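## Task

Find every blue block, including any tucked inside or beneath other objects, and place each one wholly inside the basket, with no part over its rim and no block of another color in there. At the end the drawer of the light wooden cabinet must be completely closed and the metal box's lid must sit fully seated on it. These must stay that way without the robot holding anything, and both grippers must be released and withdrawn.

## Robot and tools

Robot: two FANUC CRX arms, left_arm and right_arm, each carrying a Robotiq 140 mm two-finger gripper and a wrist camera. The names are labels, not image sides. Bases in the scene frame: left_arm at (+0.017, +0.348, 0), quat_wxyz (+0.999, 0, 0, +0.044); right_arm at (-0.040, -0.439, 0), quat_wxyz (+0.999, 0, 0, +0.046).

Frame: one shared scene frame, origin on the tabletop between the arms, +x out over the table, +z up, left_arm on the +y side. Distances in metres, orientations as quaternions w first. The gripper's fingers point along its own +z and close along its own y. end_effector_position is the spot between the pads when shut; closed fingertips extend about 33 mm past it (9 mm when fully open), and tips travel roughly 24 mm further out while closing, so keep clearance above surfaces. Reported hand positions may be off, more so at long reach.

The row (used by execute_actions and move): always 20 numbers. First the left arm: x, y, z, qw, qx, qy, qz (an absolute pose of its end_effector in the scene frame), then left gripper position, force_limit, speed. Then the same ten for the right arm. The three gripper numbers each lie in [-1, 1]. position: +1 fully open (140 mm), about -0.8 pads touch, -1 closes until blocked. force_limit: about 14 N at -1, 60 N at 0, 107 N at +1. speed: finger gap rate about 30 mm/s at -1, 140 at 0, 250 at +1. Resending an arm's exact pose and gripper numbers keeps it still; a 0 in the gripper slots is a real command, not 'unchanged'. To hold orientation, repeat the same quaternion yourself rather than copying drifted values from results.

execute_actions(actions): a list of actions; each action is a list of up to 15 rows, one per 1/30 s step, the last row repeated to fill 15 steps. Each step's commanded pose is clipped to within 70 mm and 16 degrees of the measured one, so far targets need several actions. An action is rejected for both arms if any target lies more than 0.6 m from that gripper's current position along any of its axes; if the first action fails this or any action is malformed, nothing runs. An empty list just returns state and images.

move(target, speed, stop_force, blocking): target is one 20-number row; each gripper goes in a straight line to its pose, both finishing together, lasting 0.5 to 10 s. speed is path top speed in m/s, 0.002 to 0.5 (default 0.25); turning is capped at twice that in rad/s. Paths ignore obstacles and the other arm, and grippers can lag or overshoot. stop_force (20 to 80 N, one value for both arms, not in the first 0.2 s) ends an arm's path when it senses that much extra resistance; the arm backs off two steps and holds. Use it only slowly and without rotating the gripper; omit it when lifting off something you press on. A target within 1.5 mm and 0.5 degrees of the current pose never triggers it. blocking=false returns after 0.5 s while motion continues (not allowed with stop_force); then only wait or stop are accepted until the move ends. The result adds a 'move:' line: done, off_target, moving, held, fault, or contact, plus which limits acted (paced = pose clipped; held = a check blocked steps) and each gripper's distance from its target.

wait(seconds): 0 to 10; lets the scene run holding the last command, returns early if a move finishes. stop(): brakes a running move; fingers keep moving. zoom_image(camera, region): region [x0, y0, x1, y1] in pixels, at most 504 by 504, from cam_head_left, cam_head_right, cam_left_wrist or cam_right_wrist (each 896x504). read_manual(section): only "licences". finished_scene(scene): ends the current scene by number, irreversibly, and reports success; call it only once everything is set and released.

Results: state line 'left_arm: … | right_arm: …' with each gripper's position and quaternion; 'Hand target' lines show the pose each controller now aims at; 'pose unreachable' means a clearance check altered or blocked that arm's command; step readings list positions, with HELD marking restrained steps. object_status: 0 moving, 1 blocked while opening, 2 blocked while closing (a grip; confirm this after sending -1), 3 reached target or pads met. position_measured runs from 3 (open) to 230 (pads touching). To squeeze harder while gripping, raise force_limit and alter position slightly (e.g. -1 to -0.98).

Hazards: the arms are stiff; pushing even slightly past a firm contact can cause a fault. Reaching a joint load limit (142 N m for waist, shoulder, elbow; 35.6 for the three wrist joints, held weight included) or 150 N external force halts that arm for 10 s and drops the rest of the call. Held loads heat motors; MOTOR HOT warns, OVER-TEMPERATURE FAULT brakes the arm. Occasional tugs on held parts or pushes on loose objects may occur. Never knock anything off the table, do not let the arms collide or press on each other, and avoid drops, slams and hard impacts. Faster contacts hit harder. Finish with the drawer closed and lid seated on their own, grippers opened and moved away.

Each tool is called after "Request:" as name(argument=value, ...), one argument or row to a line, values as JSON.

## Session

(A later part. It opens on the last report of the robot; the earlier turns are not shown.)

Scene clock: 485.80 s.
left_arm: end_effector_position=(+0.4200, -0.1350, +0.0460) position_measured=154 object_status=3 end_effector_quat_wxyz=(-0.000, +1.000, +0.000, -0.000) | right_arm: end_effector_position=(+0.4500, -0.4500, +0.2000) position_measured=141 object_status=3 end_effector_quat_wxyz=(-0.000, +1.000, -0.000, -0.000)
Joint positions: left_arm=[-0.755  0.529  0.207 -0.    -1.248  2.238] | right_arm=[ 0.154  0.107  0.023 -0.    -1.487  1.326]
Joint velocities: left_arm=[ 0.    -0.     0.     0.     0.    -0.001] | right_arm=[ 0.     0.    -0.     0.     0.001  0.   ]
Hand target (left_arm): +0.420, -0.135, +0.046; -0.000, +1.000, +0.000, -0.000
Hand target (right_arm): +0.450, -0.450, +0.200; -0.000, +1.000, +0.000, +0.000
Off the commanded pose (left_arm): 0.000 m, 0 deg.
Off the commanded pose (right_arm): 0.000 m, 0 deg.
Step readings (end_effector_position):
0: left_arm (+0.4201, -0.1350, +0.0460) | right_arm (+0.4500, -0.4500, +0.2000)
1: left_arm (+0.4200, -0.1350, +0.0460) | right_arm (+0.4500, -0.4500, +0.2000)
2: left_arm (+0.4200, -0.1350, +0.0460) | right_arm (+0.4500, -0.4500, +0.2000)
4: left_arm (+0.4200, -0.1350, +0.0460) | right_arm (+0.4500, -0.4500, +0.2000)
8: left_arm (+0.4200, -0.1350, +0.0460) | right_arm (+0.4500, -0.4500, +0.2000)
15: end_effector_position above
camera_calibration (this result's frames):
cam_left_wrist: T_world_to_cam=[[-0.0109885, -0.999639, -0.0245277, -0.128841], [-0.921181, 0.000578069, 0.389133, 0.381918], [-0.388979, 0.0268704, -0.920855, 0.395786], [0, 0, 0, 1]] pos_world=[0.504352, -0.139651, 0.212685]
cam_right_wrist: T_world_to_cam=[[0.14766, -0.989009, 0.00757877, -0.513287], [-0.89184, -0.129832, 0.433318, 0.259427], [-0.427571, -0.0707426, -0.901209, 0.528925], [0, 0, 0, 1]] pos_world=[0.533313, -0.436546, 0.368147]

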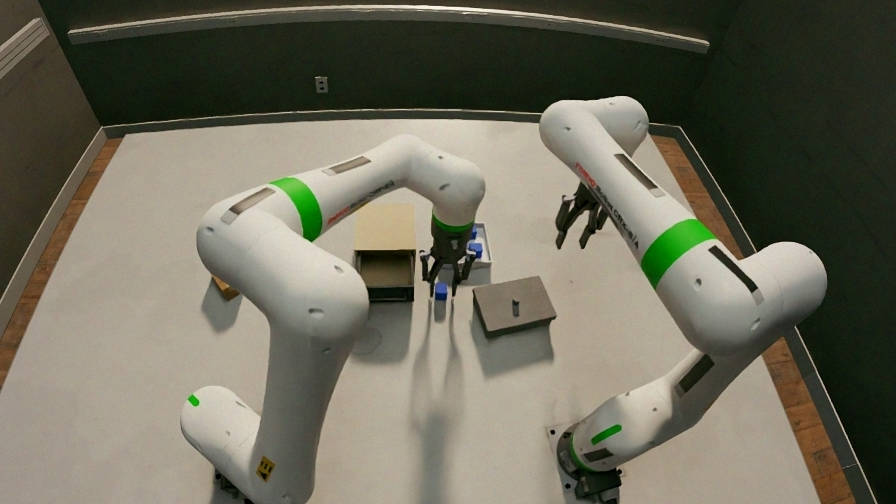

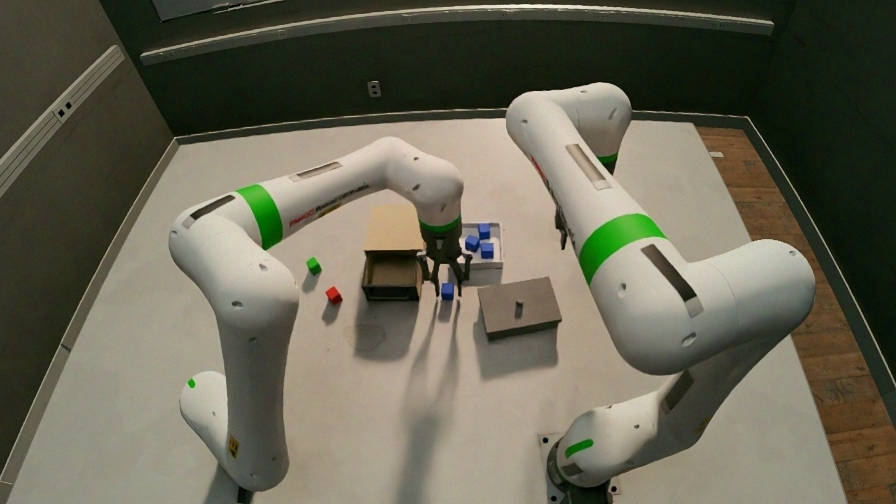

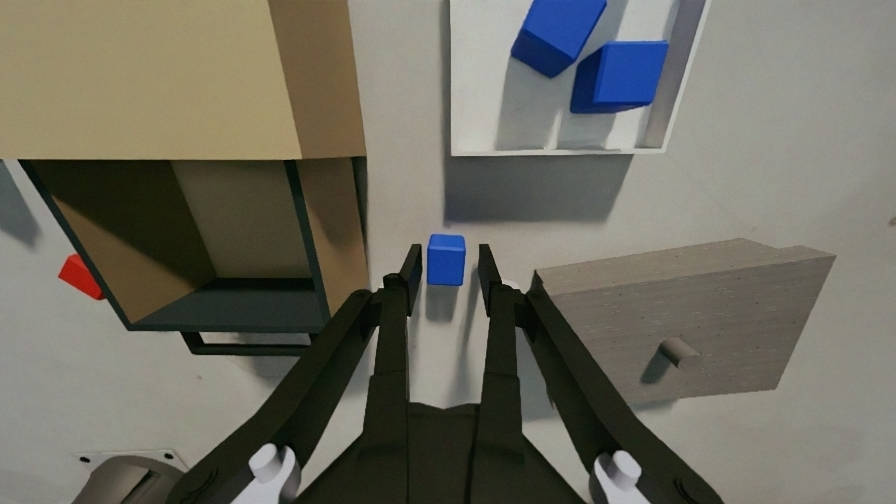

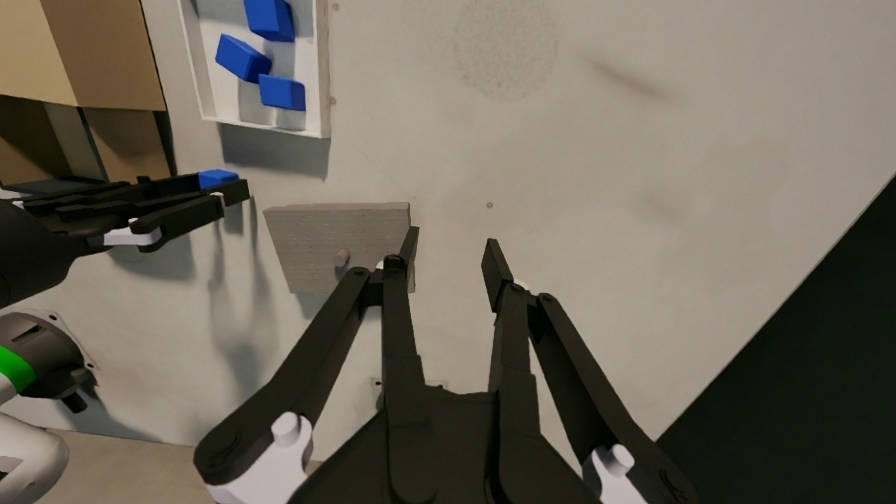

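Request:
move(
  target=[0.42,-0.135,0.13,0,1,0,0,-0.2,0,0, 0.45,-0.45,0.2,0,1,0,0,-0.1,0,0],
  speed=0.2,
)

Request:
move(
  target=[0.325,0.005,0.12,0,1,0,0,-1,0,0, 0.45,-0.45,0.2,0,1,0,0,-0.1,0,0],
  speed=0.2,
)

Request:
move(
  target=[0.325,0.005,0.068,0,1,0,0,-1,0,0, 0.45,-0.45,0.2,0,1,0,0,-0.1,0,0],
  speed=0.1,
)

Request:
move(
  target=[0.455,0.005,0.068,0,1,0,0,-1,0,0, 0.45,-0.45,0.2,0,1,0,0,-0.1,0,0],
  speed=0.06,
  stop_force=40,
)

Scene clock: 499.43 s.
left_arm: end_effector_position=(+0.4200, -0.1350, +0.1302) position_measured=154 object_status=3 end_effector_quat_wxyz=(+0.000, +1.000, -0.000, +0.000) | right_arm: end_effector_position=(+0.4500, -0.4500, +0.2000) position_measured=141 object_status=3 end_effector_quat_wxyz=(-0.000, +1.000, -0.000, -0.000)
Joint positions: left_arm=[-0.755  0.48   0.335  0.    -1.426  2.237] | right_arm=[ 0.154  0.107  0.023 -0.    -1.487  1.326]
Joint velocities: left_arm=[ 0.     0.003  0.    -0.001 -0.001 -0.   ] | right_arm=[-0.    -0.001 -0.    -0.     0.    -0.001]
Hand target (left_arm): +0.420, -0.135, +0.130; +0.000, +1.000, -0.000, -0.000
Hand target (right_arm): +0.450, -0.450, +0.200; -0.000, +1.000, +0.000, +0.000
Off the commanded pose (left_arm): 0.000 m, 0 deg.
Off the commanded pose (right_arm): 0.000 m, 0 deg.
move: done
camera_calibration (this result's frames):
cam_left_wrist: T_world_to_cam=[[-0.0113995, -0.999643, -0.0241675, -0.126678], [-0.921285, 0.00110423, 0.388886, 0.349243], [-0.38872, 0.0266983, -0.920969, 0.473257], [0, 0, 0, 1]] pos_world=[0.504272, -0.139653, 0.296978]
cam_right_wrist: T_world_to_cam=[[0.14766, -0.989009, 0.00757873, -0.513287], [-0.89184, -0.129832, 0.433318, 0.259427], [-0.427571, -0.0707426, -0.901209, 0.528925], [0, 0, 0, 1]] pos_world=[0.533313, -0.436546, 0.368147]

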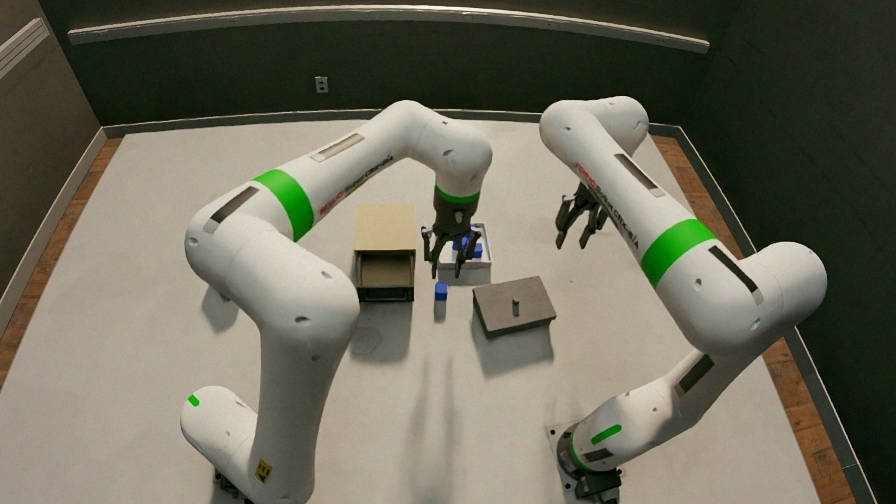

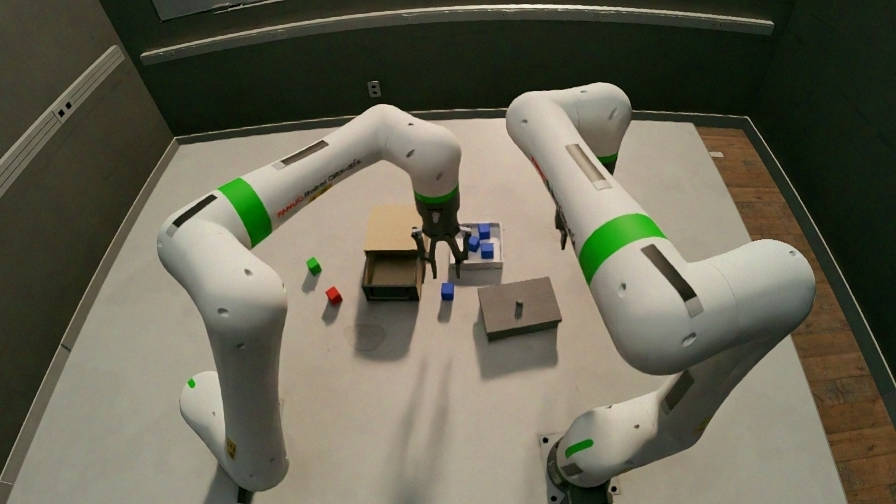

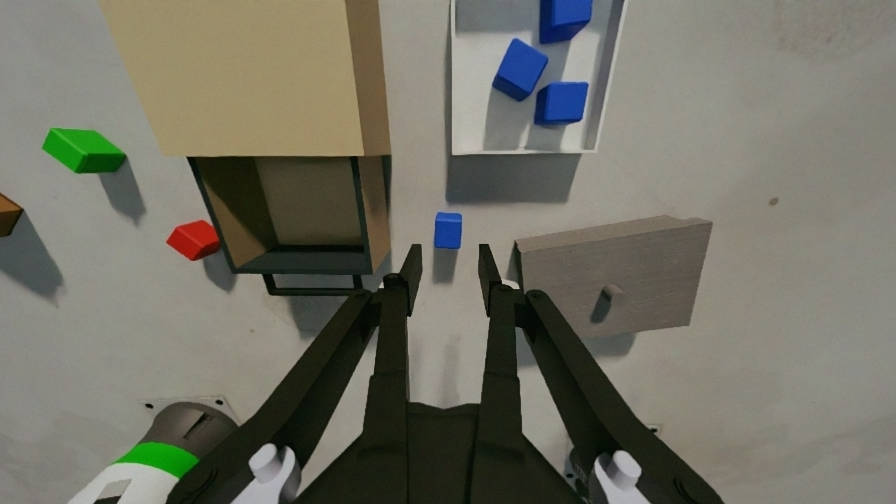

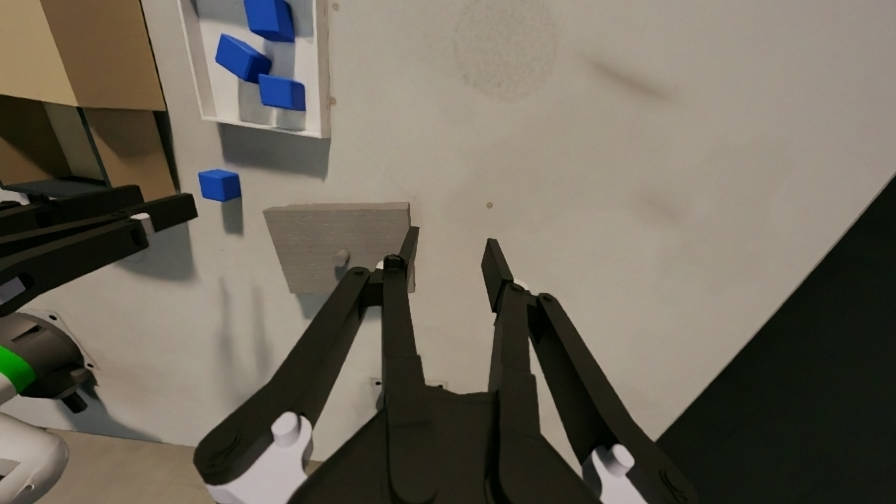

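Scene clock: 500.67 s.
left_arm: end_effector_position=(+0.3247, +0.0047, +0.1199) position_measured=233 object_status=3 end_effector_quat_wxyz=(+0.000, +1.000, +0.000, -0.000) | right_arm: end_effector_position=(+0.4500, -0.4500, +0.2000) position_measured=141 object_status=3 end_effector_quat_wxyz=(-0.000, +1.000, -0.000, -0.000)
Joint positions: left_arm=[-0.642  0.069 -0.209  0.    -1.294  2.124] | right_arm=[ 0.154  0.107  0.023 -0.    -1.487  1.326]
Joint velocities: left_arm=[ 0.    -0.002 -0.002  0.    -0.001 -0.   ] | right_arm=[-0.    -0.     0.001 -0.    -0.     0.001]
Hand target (left_arm): +0.325, +0.005, +0.120; +0.000, +1.000, +0.000, -0.000
Hand target (right_arm): +0.450, -0.450, +0.200; -0.000, +1.000, +0.000, +0.000
Off the commanded pose (left_arm): 0.000 m, 0 deg.
Off the commanded pose (right_arm): 0.000 m, 0 deg.
move: done
camera_calibration (this result's frames):
cam_left_wrist: T_world_to_cam=[[-0.0108376, -0.999648, -0.0242262, 0.011475], [-0.921179, 0.000556183, 0.38914, 0.265322], [-0.388989, 0.026534, -0.92086, 0.42308], [0, 0, 0, 1]] pos_world=[0.409107, 0.0000974116, 0.286628]
cam_right_wrist: T_world_to_cam=[[0.14766, -0.989009, 0.00757868, -0.513287], [-0.891841, -0.129832, 0.433318, 0.259427], [-0.427571, -0.0707425, -0.901209, 0.528925], [0, 0, 0, 1]] pos_world=[0.533313, -0.436546, 0.368147]

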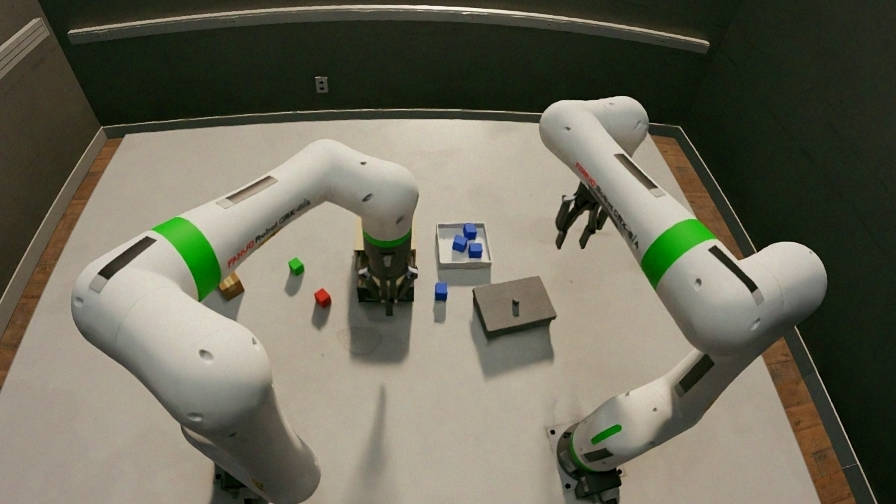

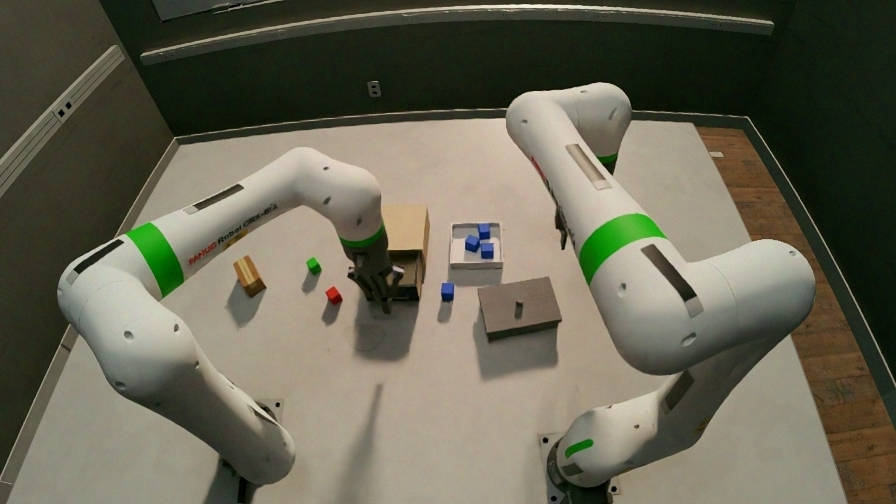

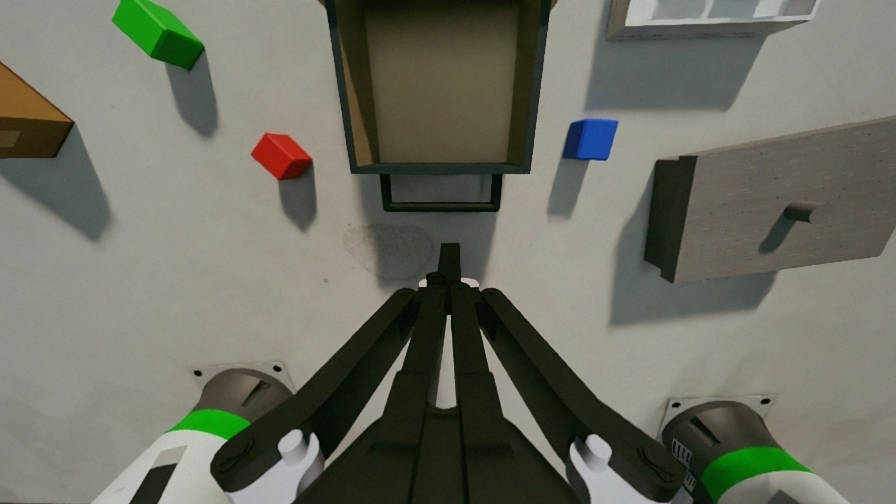

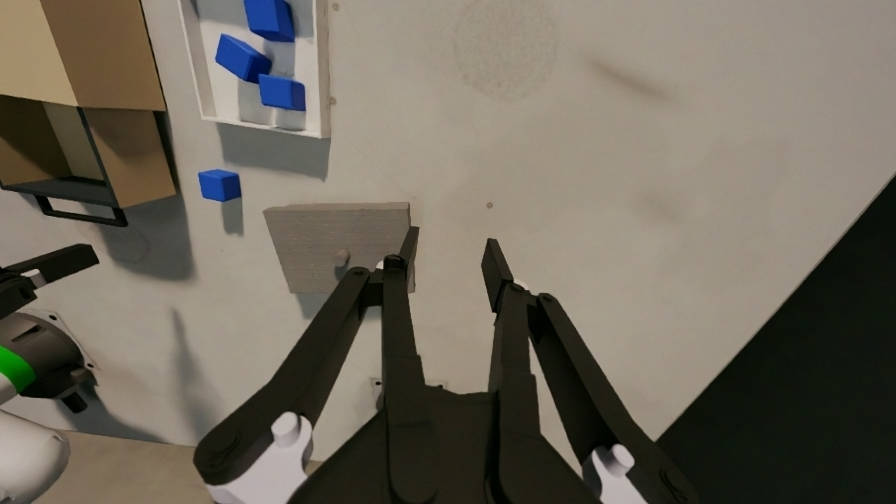

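Scene clock: 501.50 s.
left_arm: end_effector_position=(+0.3251, +0.0050, +0.0680) position_measured=233 object_status=3 end_effector_quat_wxyz=(-0.000, +1.000, +0.000, +0.000) | right_arm: end_effector_position=(+0.4500, -0.4500, +0.2000) position_measured=141 object_status=3 end_effector_quat_wxyz=(-0.000, +1.000, -0.000, -0.000)
Joint positions: left_arm=[-0.641  0.112 -0.289 -0.    -1.17   2.124] | right_arm=[ 0.154  0.107  0.023 -0.    -1.487  1.326]
Joint velocities: left_arm=[-0.     0.001 -0.001  0.001 -0.003  0.   ] | right_arm=[-0.    -0.001  0.001 -0.     0.002  0.   ]
Hand target (left_arm): +0.325, +0.005, +0.068; -0.000, +1.000, +0.000, +0.000
Hand target (right_arm): +0.450, -0.450, +0.200; -0.000, +1.000, +0.000, +0.000
Off the commanded pose (left_arm): 0.000 m, 0 deg.
Off the commanded pose (right_arm): 0.000 m, 0 deg.
move: done
camera_calibration (this result's frames):
cam_left_wrist: T_world_to_cam=[[-0.0108806, -0.999638, -0.0246078, 0.0106123], [-0.921255, 0.000452487, 0.38896, 0.285835], [-0.388808, 0.0269021, -0.920926, 0.375357], [0, 0, 0, 1]] pos_world=[0.409384, 0.000381236, 0.234759]
cam_right_wrist: T_world_to_cam=[[0.14766, -0.989009, 0.00757873, -0.513287], [-0.89184, -0.129832, 0.433318, 0.259427], [-0.427571, -0.0707426, -0.901209, 0.528925], [0, 0, 0, 1]] pos_world=[0.533313, -0.436546, 0.368147]

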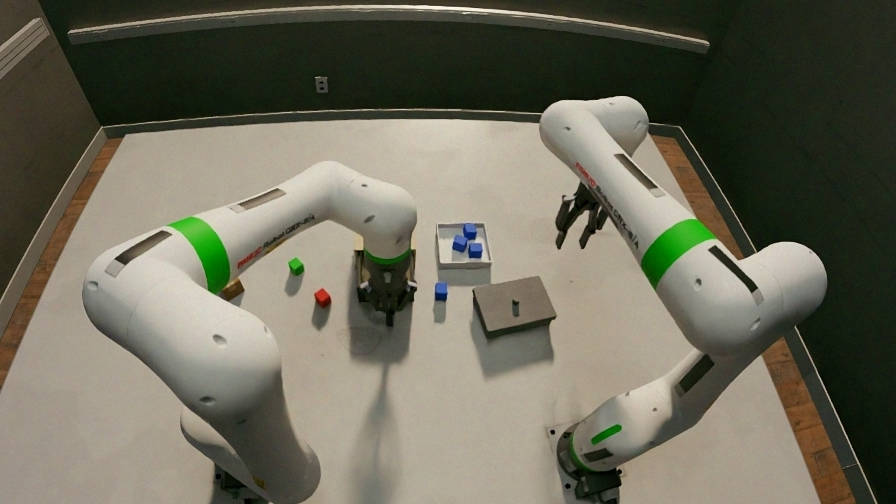

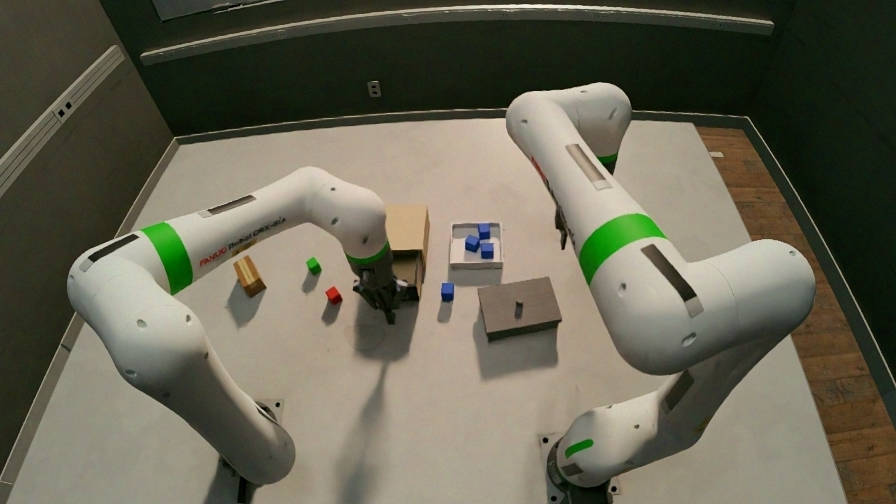

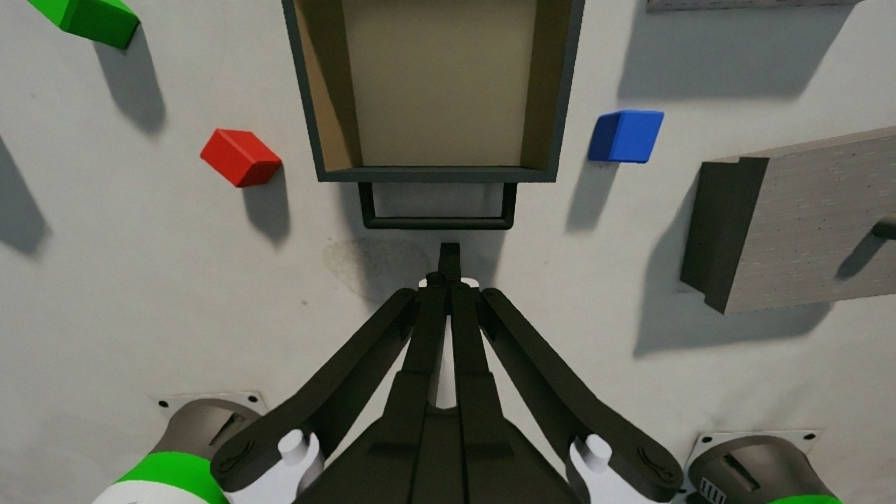

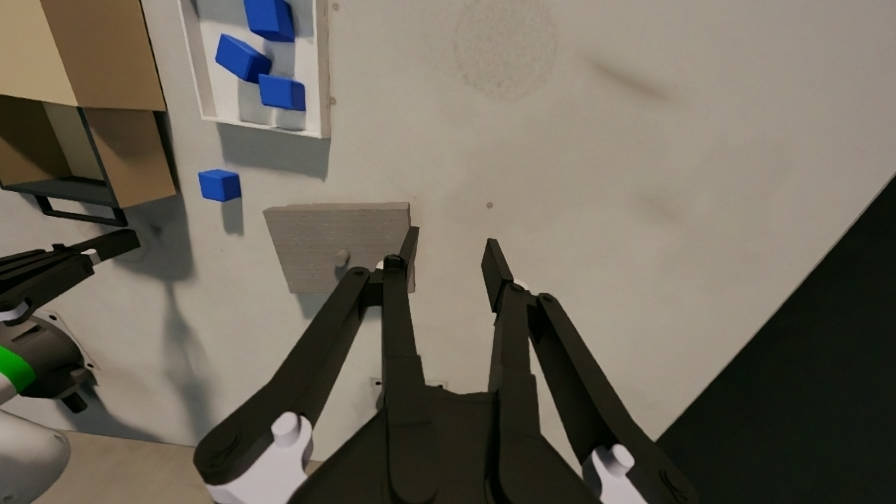

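Scene clock: 503.93 s.
left_arm: end_effector_position=(+0.4550, +0.0051, +0.0680) position_measured=233 object_status=3 end_effector_quat_wxyz=(+0.000, +1.000, -0.000, -0.000) | right_arm: end_effector_position=(+0.4500, -0.4500, +0.2000) position_measured=141 object_status=3 end_effector_quat_wxyz=(-0.000, +1.000, -0.000, -0.000)
Joint positions: left_arm=[-0.516  0.338 -0.011  0.    -1.221  1.998] | right_arm=[ 0.154  0.107  0.023 -0.    -1.487  1.326]
Joint velocities: left_arm=[ 0.     0.     0.001  0.     0.001 -0.001] | right_arm=[-0.     0.    -0.    -0.     0.003  0.   ]
Hand target (left_arm): +0.455, +0.005, +0.068; +0.000, +1.000, -0.000, -0.000
Hand target (right_arm): +0.450, -0.450, +0.200; -0.000, +1.000, +0.000, +0.000
Off the commanded pose (left_arm): 0.000 m, 0 deg.
Off the commanded pose (right_arm): 0.000 m, 0 deg.
move: done
camera_calibration (this result's frames):
cam_left_wrist: T_world_to_cam=[[-0.0110679, -0.999649, -0.0240877, 0.0121108], [-0.92119, 0.000823034, 0.389113, 0.405457], [-0.388957, 0.026496, -0.920875, 0.425961], [0, 0, 0, 1]] pos_world=[0.539317, 0.000486568, 0.23478]
cam_right_wrist: T_world_to_cam=[[0.14766, -0.989009, 0.00757868, -0.513287], [-0.891841, -0.129832, 0.433318, 0.259428], [-0.427571, -0.0707425, -0.901209, 0.528925], [0, 0, 0, 1]] pos_world=[0.533313, -0.436546, 0.368147]

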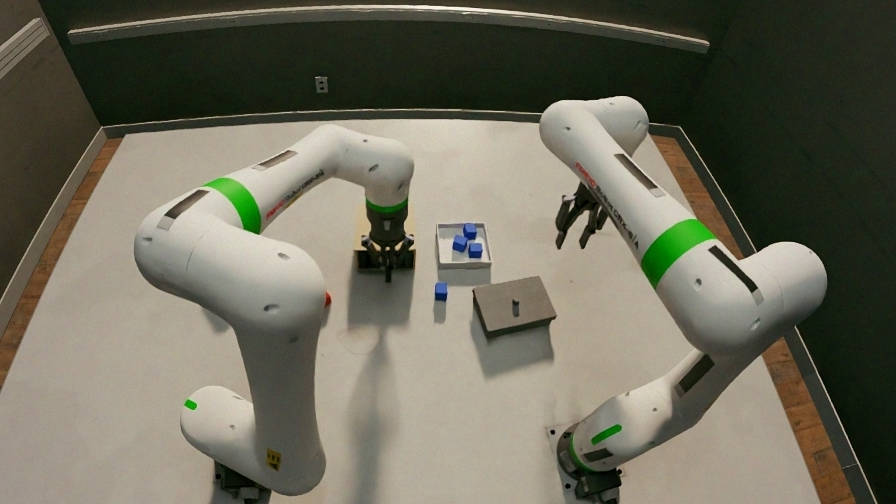

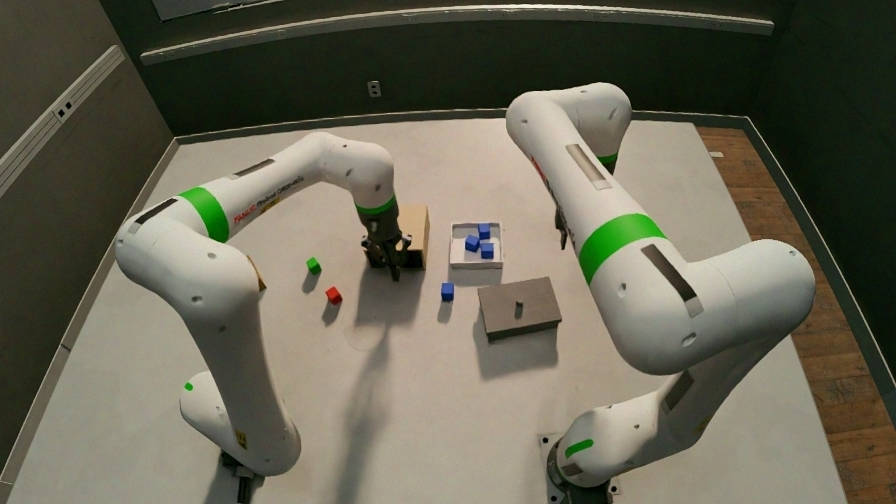

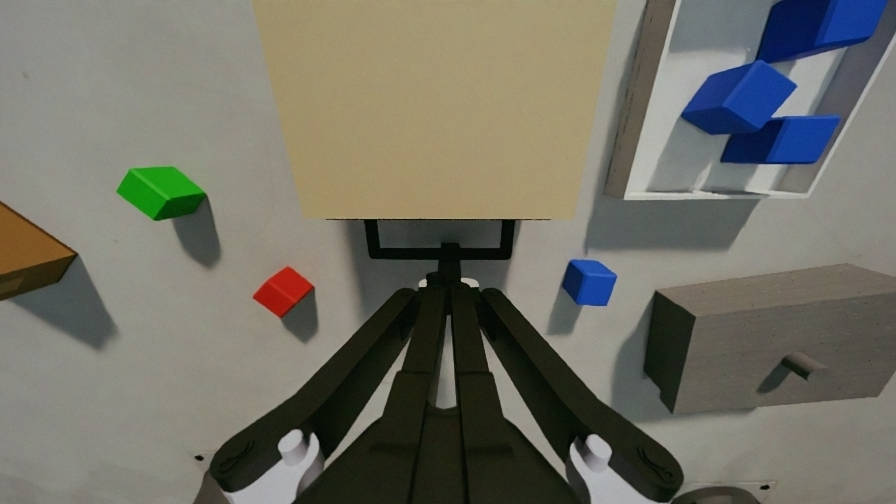

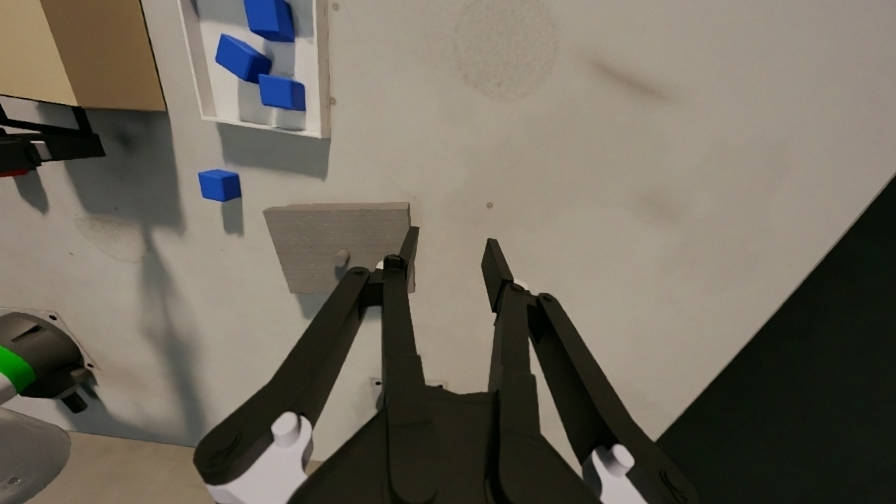

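Request:
move(
  target=[0.468,0.005,0.068,0,1,0,0,-1,0,0, 0.45,-0.45,0.2,0,1,0,0,-0.1,0,0],
  speed=0.03,
  stop_force=40,
)

Request:
move(
  target=[0.40,0.05,0.12,0,1,0,0,-1,0,0, 0.45,-0.45,0.2,0,1,0,0,-0.1,0,0],
  speed=0.15,
)

Request:
move(
  target=[0.35,0.35,0.2,0,1,0,0,0.5,0,0, 0.42,-0.128,0.12,0,1,0,0,-0.1,0,0],
  speed=0.2,
)

Scene clock: 514.90 s.
left_arm: end_effector_position=(+0.4680, +0.0050, +0.0680) position_measured=233 object_status=3 end_effector_quat_wxyz=(+0.000, +1.000, -0.000, +0.000) | right_arm: end_effector_position=(+0.4500, -0.4500, +0.2000) position_measured=141 object_status=3 end_effector_quat_wxyz=(-0.000, +1.000, -0.000, -0.000)
Joint positions: left_arm=[-0.506  0.363  0.022  0.    -1.23   1.989] | right_arm=[ 0.154  0.107  0.023 -0.    -1.487  1.326]
Joint velocities: left_arm=[ 0.     0.001  0.001 -0.     0.    -0.001] | right_arm=[-0.    -0.001  0.     0.    -0.     0.001]
Hand target (left_arm): +0.468, +0.005, +0.068; +0.000, +1.000, -0.000, +0.000
Hand target (right_arm): +0.450, -0.450, +0.200; -0.000, +1.000, +0.000, +0.000
Off the commanded pose (left_arm): 0.000 m, 0 deg.
Off the commanded pose (right_arm): 0.000 m, 0 deg.
move: done
camera_calibration (this result's frames):
cam_left_wrist: T_world_to_cam=[[-0.0110107, -0.99964, -0.0244564, 0.0121892], [-0.921202, 0.000627722, 0.389083, 0.417479], [-0.388928, 0.0268134, -0.920878, 0.430974], [0, 0, 0, 1]] pos_world=[0.552334, 0.000366919, 0.234738]
cam_right_wrist: T_world_to_cam=[[0.14766, -0.989009, 0.0075787, -0.513287], [-0.891841, -0.129832, 0.433318, 0.259427], [-0.427571, -0.0707425, -0.901209, 0.528925], [0, 0, 0, 1]] pos_world=[0.533313, -0.436546, 0.368147]

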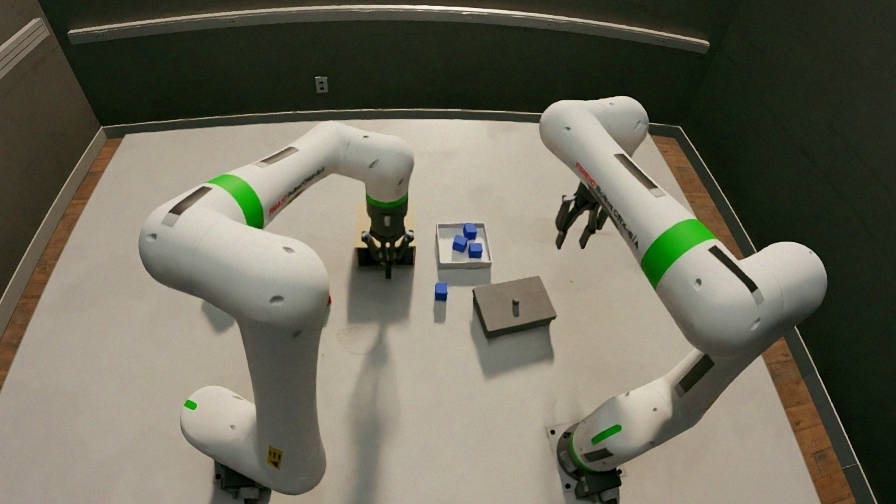

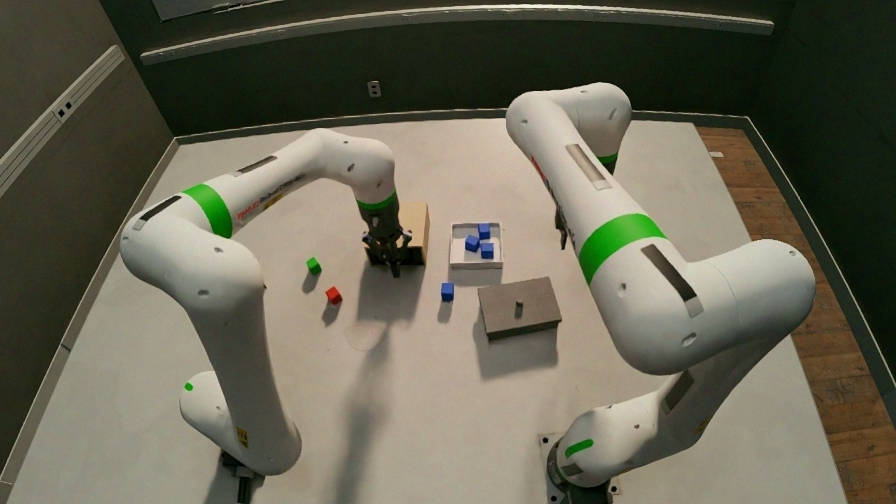

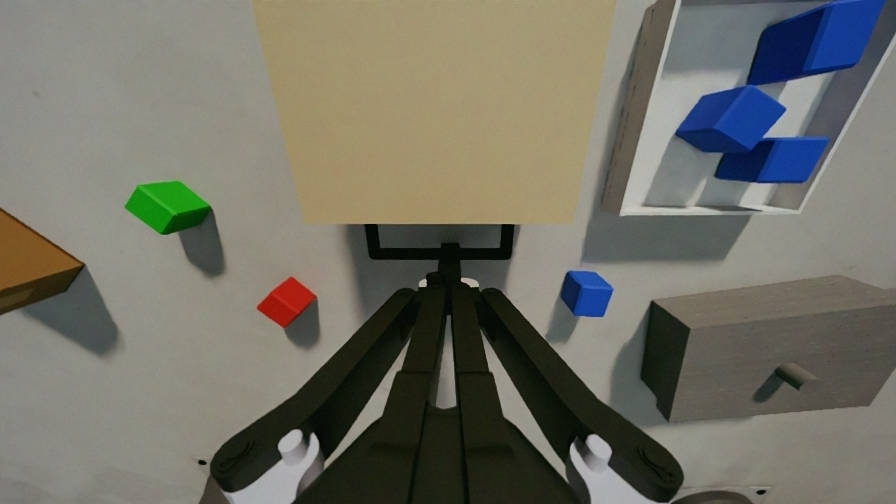

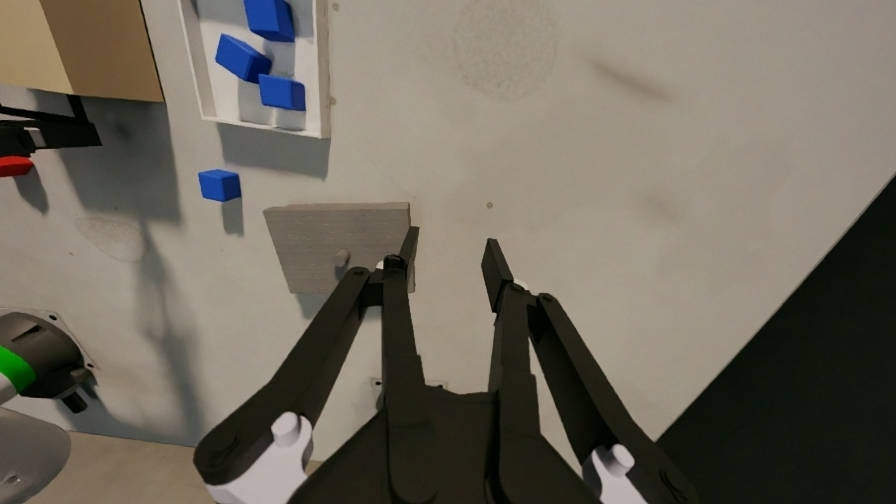

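Scene clock: 515.93 s.
left_arm: end_effector_position=(+0.3999, +0.0499, +0.1199) position_measured=233 object_status=3 end_effector_quat_wxyz=(-0.000, +1.000, -0.000, +0.000) | right_arm: end_effector_position=(+0.4500, -0.4500, +0.2000) position_measured=141 object_status=3 end_effector_quat_wxyz=(-0.000, +1.000, -0.000, -0.000)
Joint positions: left_arm=[-0.478  0.129 -0.142 -0.    -1.3    1.96 ] | right_arm=[ 0.154  0.107  0.023 -0.    -1.487  1.326]
Joint velocities: left_arm=[ 0.    -0.001 -0.     0.003 -0.    -0.001] | right_arm=[ 0.001 -0.001  0.     0.    -0.    -0.001]
Hand target (left_arm): +0.400, +0.050, +0.120; +0.000, +1.000, -0.000, -0.000
Hand target (right_arm): +0.450, -0.450, +0.200; -0.000, +1.000, +0.000, +0.000
Off the commanded pose (left_arm): 0.000 m, 0 deg.
Off the commanded pose (right_arm): 0.000 m, 0 deg.
move: done
camera_calibration (this result's frames):
cam_left_wrist: T_world_to_cam=[[-0.0111606, -0.999634, -0.0246616, 0.0577024], [-0.92122, 0.00068728, 0.389041, 0.334584], [-0.388881, 0.0270607, -0.92089, 0.451054], [0, 0, 0, 1]] pos_world=[0.484276, 0.0452455, 0.286627]
cam_right_wrist: T_world_to_cam=[[0.14766, -0.989009, 0.00757887, -0.513287], [-0.89184, -0.129832, 0.433318, 0.259427], [-0.427571, -0.0707427, -0.901209, 0.528925], [0, 0, 0, 1]] pos_world=[0.533313, -0.436546, 0.368147]

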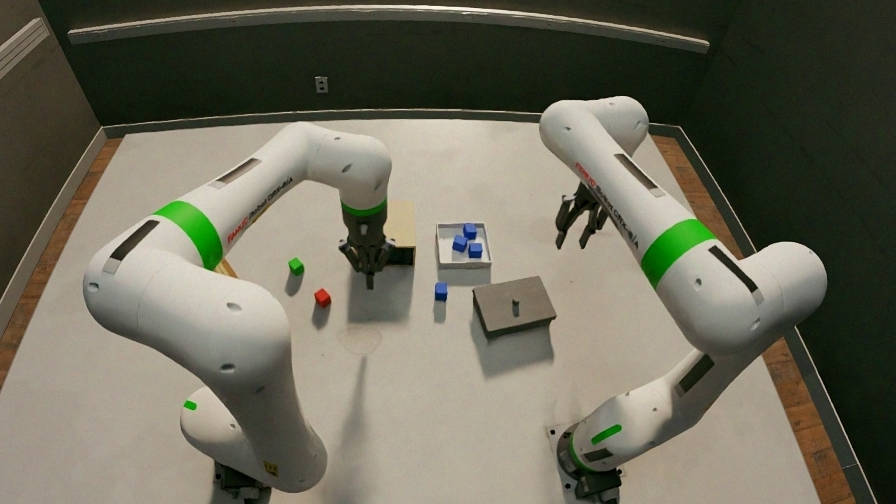

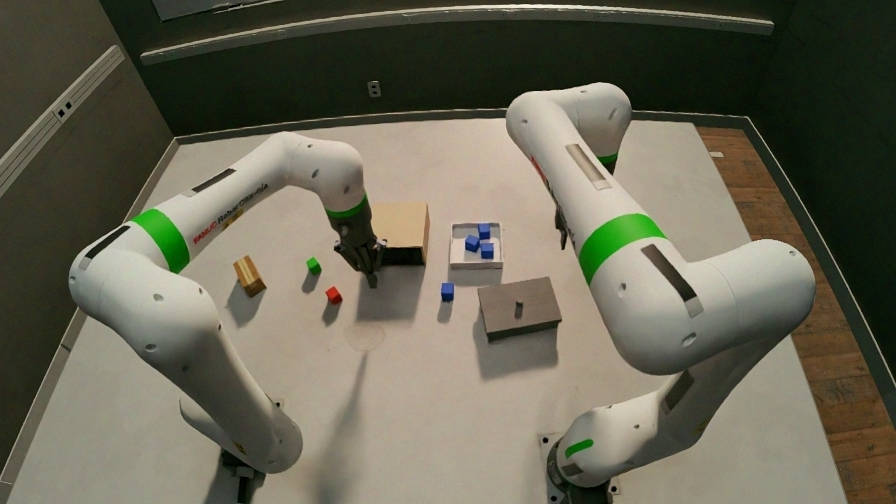

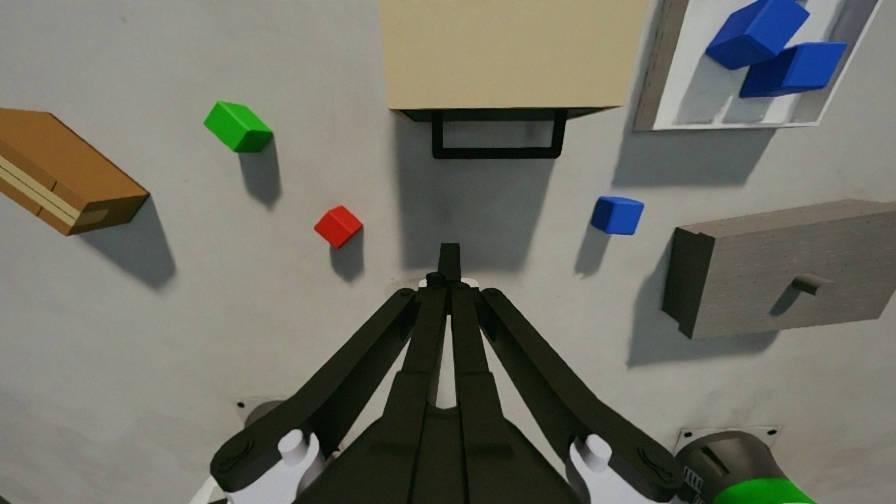

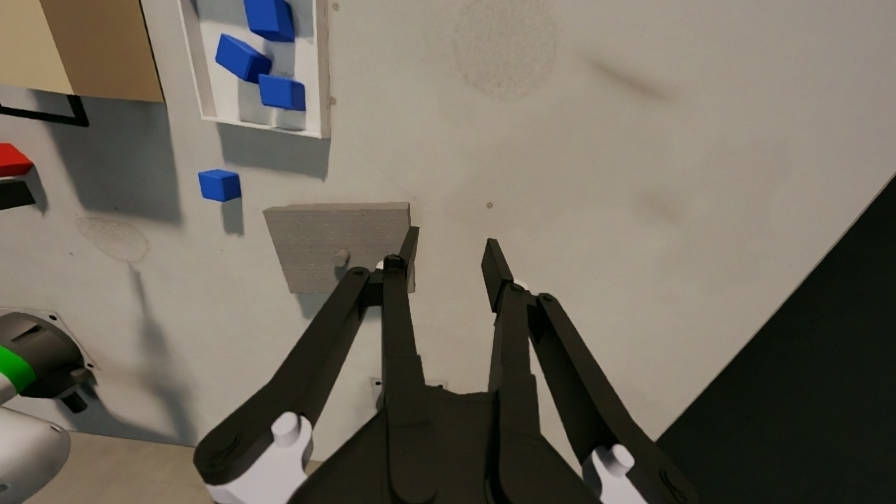

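Scene clock: 518.03 s.
left_arm: end_effector_position=(+0.3499, +0.3491, +0.2000) position_measured=66 object_status=3 end_effector_quat_wxyz=(+0.001, +1.000, -0.000, +0.001) | right_arm: end_effector_position=(+0.4186, -0.1278, +0.1201) position_measured=141 object_status=3 end_effector_quat_wxyz=(-0.000, +1.000, -0.000, -0.001)
Joint positions: left_arm=[ 0.321 -0.307 -0.353  0.002 -1.525  1.161] | right_arm=[ 0.74   0.298  0.063 -0.002 -1.336  0.739]
Joint velocities: left_arm=[ 0.001 -0.001  0.001  0.    -0.    -0.   ] | right_arm=[ 0.001  0.002 -0.     0.001 -0.001 -0.001]
Hand target (left_arm): +0.350, +0.349, +0.200; +0.001, +1.000, -0.000, +0.001
Hand target (right_arm): +0.419, -0.128, +0.120; -0.000, +1.000, -0.000, -0.001
Off the commanded pose (left_arm): 0.001 m, 0 deg.
Off the commanded pose (right_arm): 0.001 m, 0 deg.
move: done
camera_calibration (this result's frames):
cam_left_wrist: T_world_to_cam=[[-0.0113307, -0.999682, -0.0225134, 0.357776], [-0.921648, 0.00170772, 0.388024, 0.257093], [-0.387862, 0.025146, -0.921374, 0.497644], [0, 0, 0, 1]] pos_world=[0.434021, 0.344709, 0.366813]
cam_right_wrist: T_world_to_cam=[[0.147443, -0.98905, 0.00644726, -0.189189], [-0.891302, -0.13004, 0.434362, 0.307504], [-0.428767, -0.0697902, -0.900715, 0.466797], [0, 0, 0, 1]] pos_world=[0.502121, -0.114551, 0.288103]

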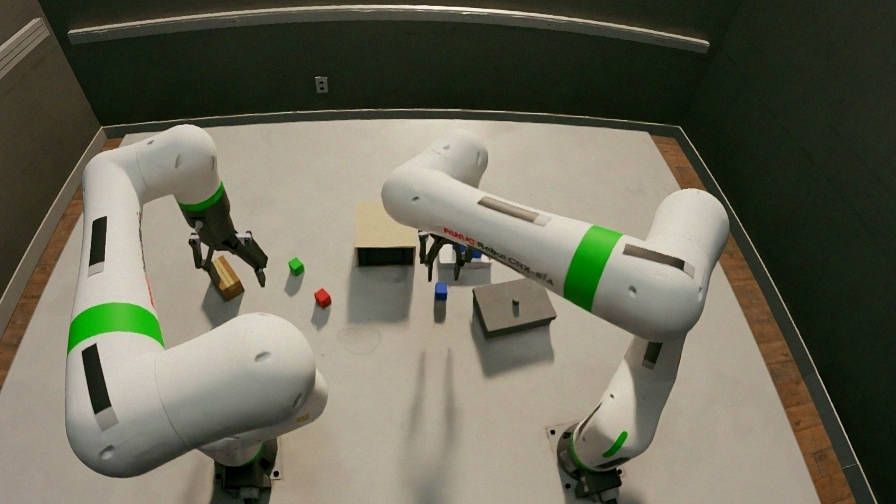

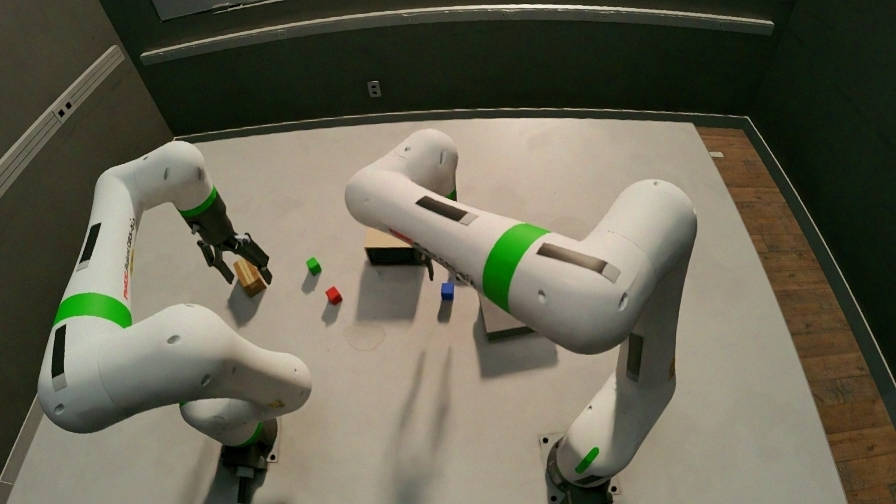

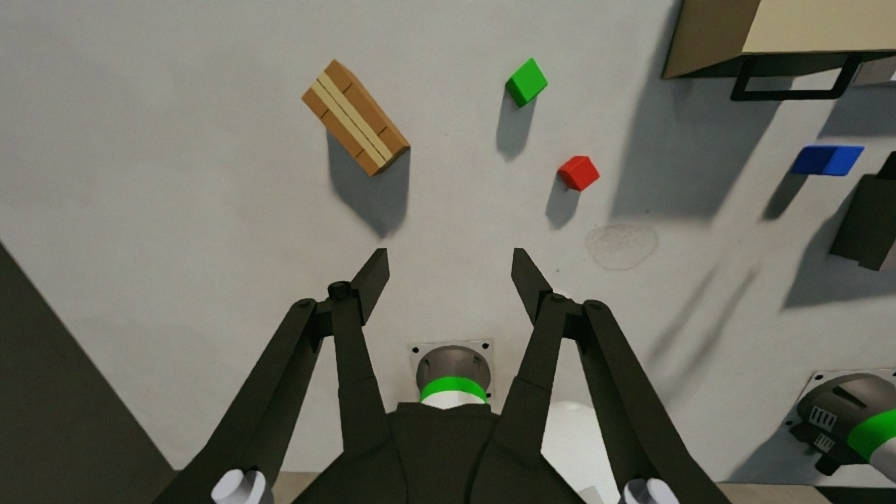

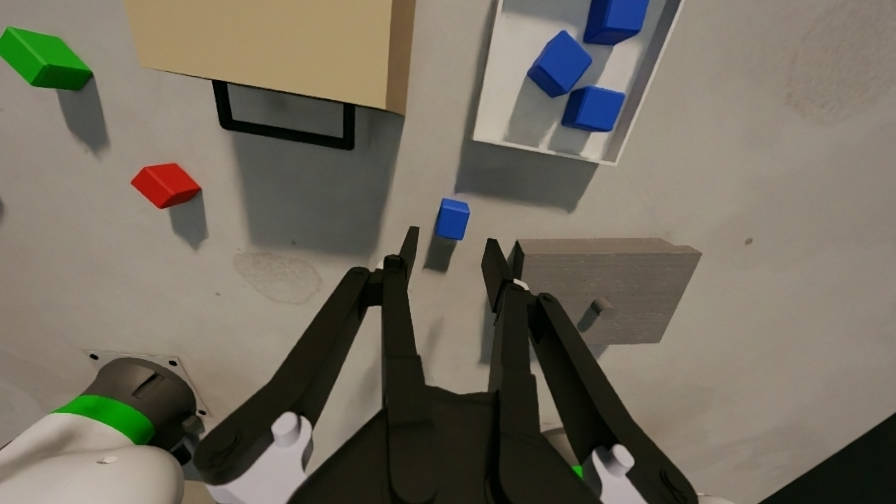

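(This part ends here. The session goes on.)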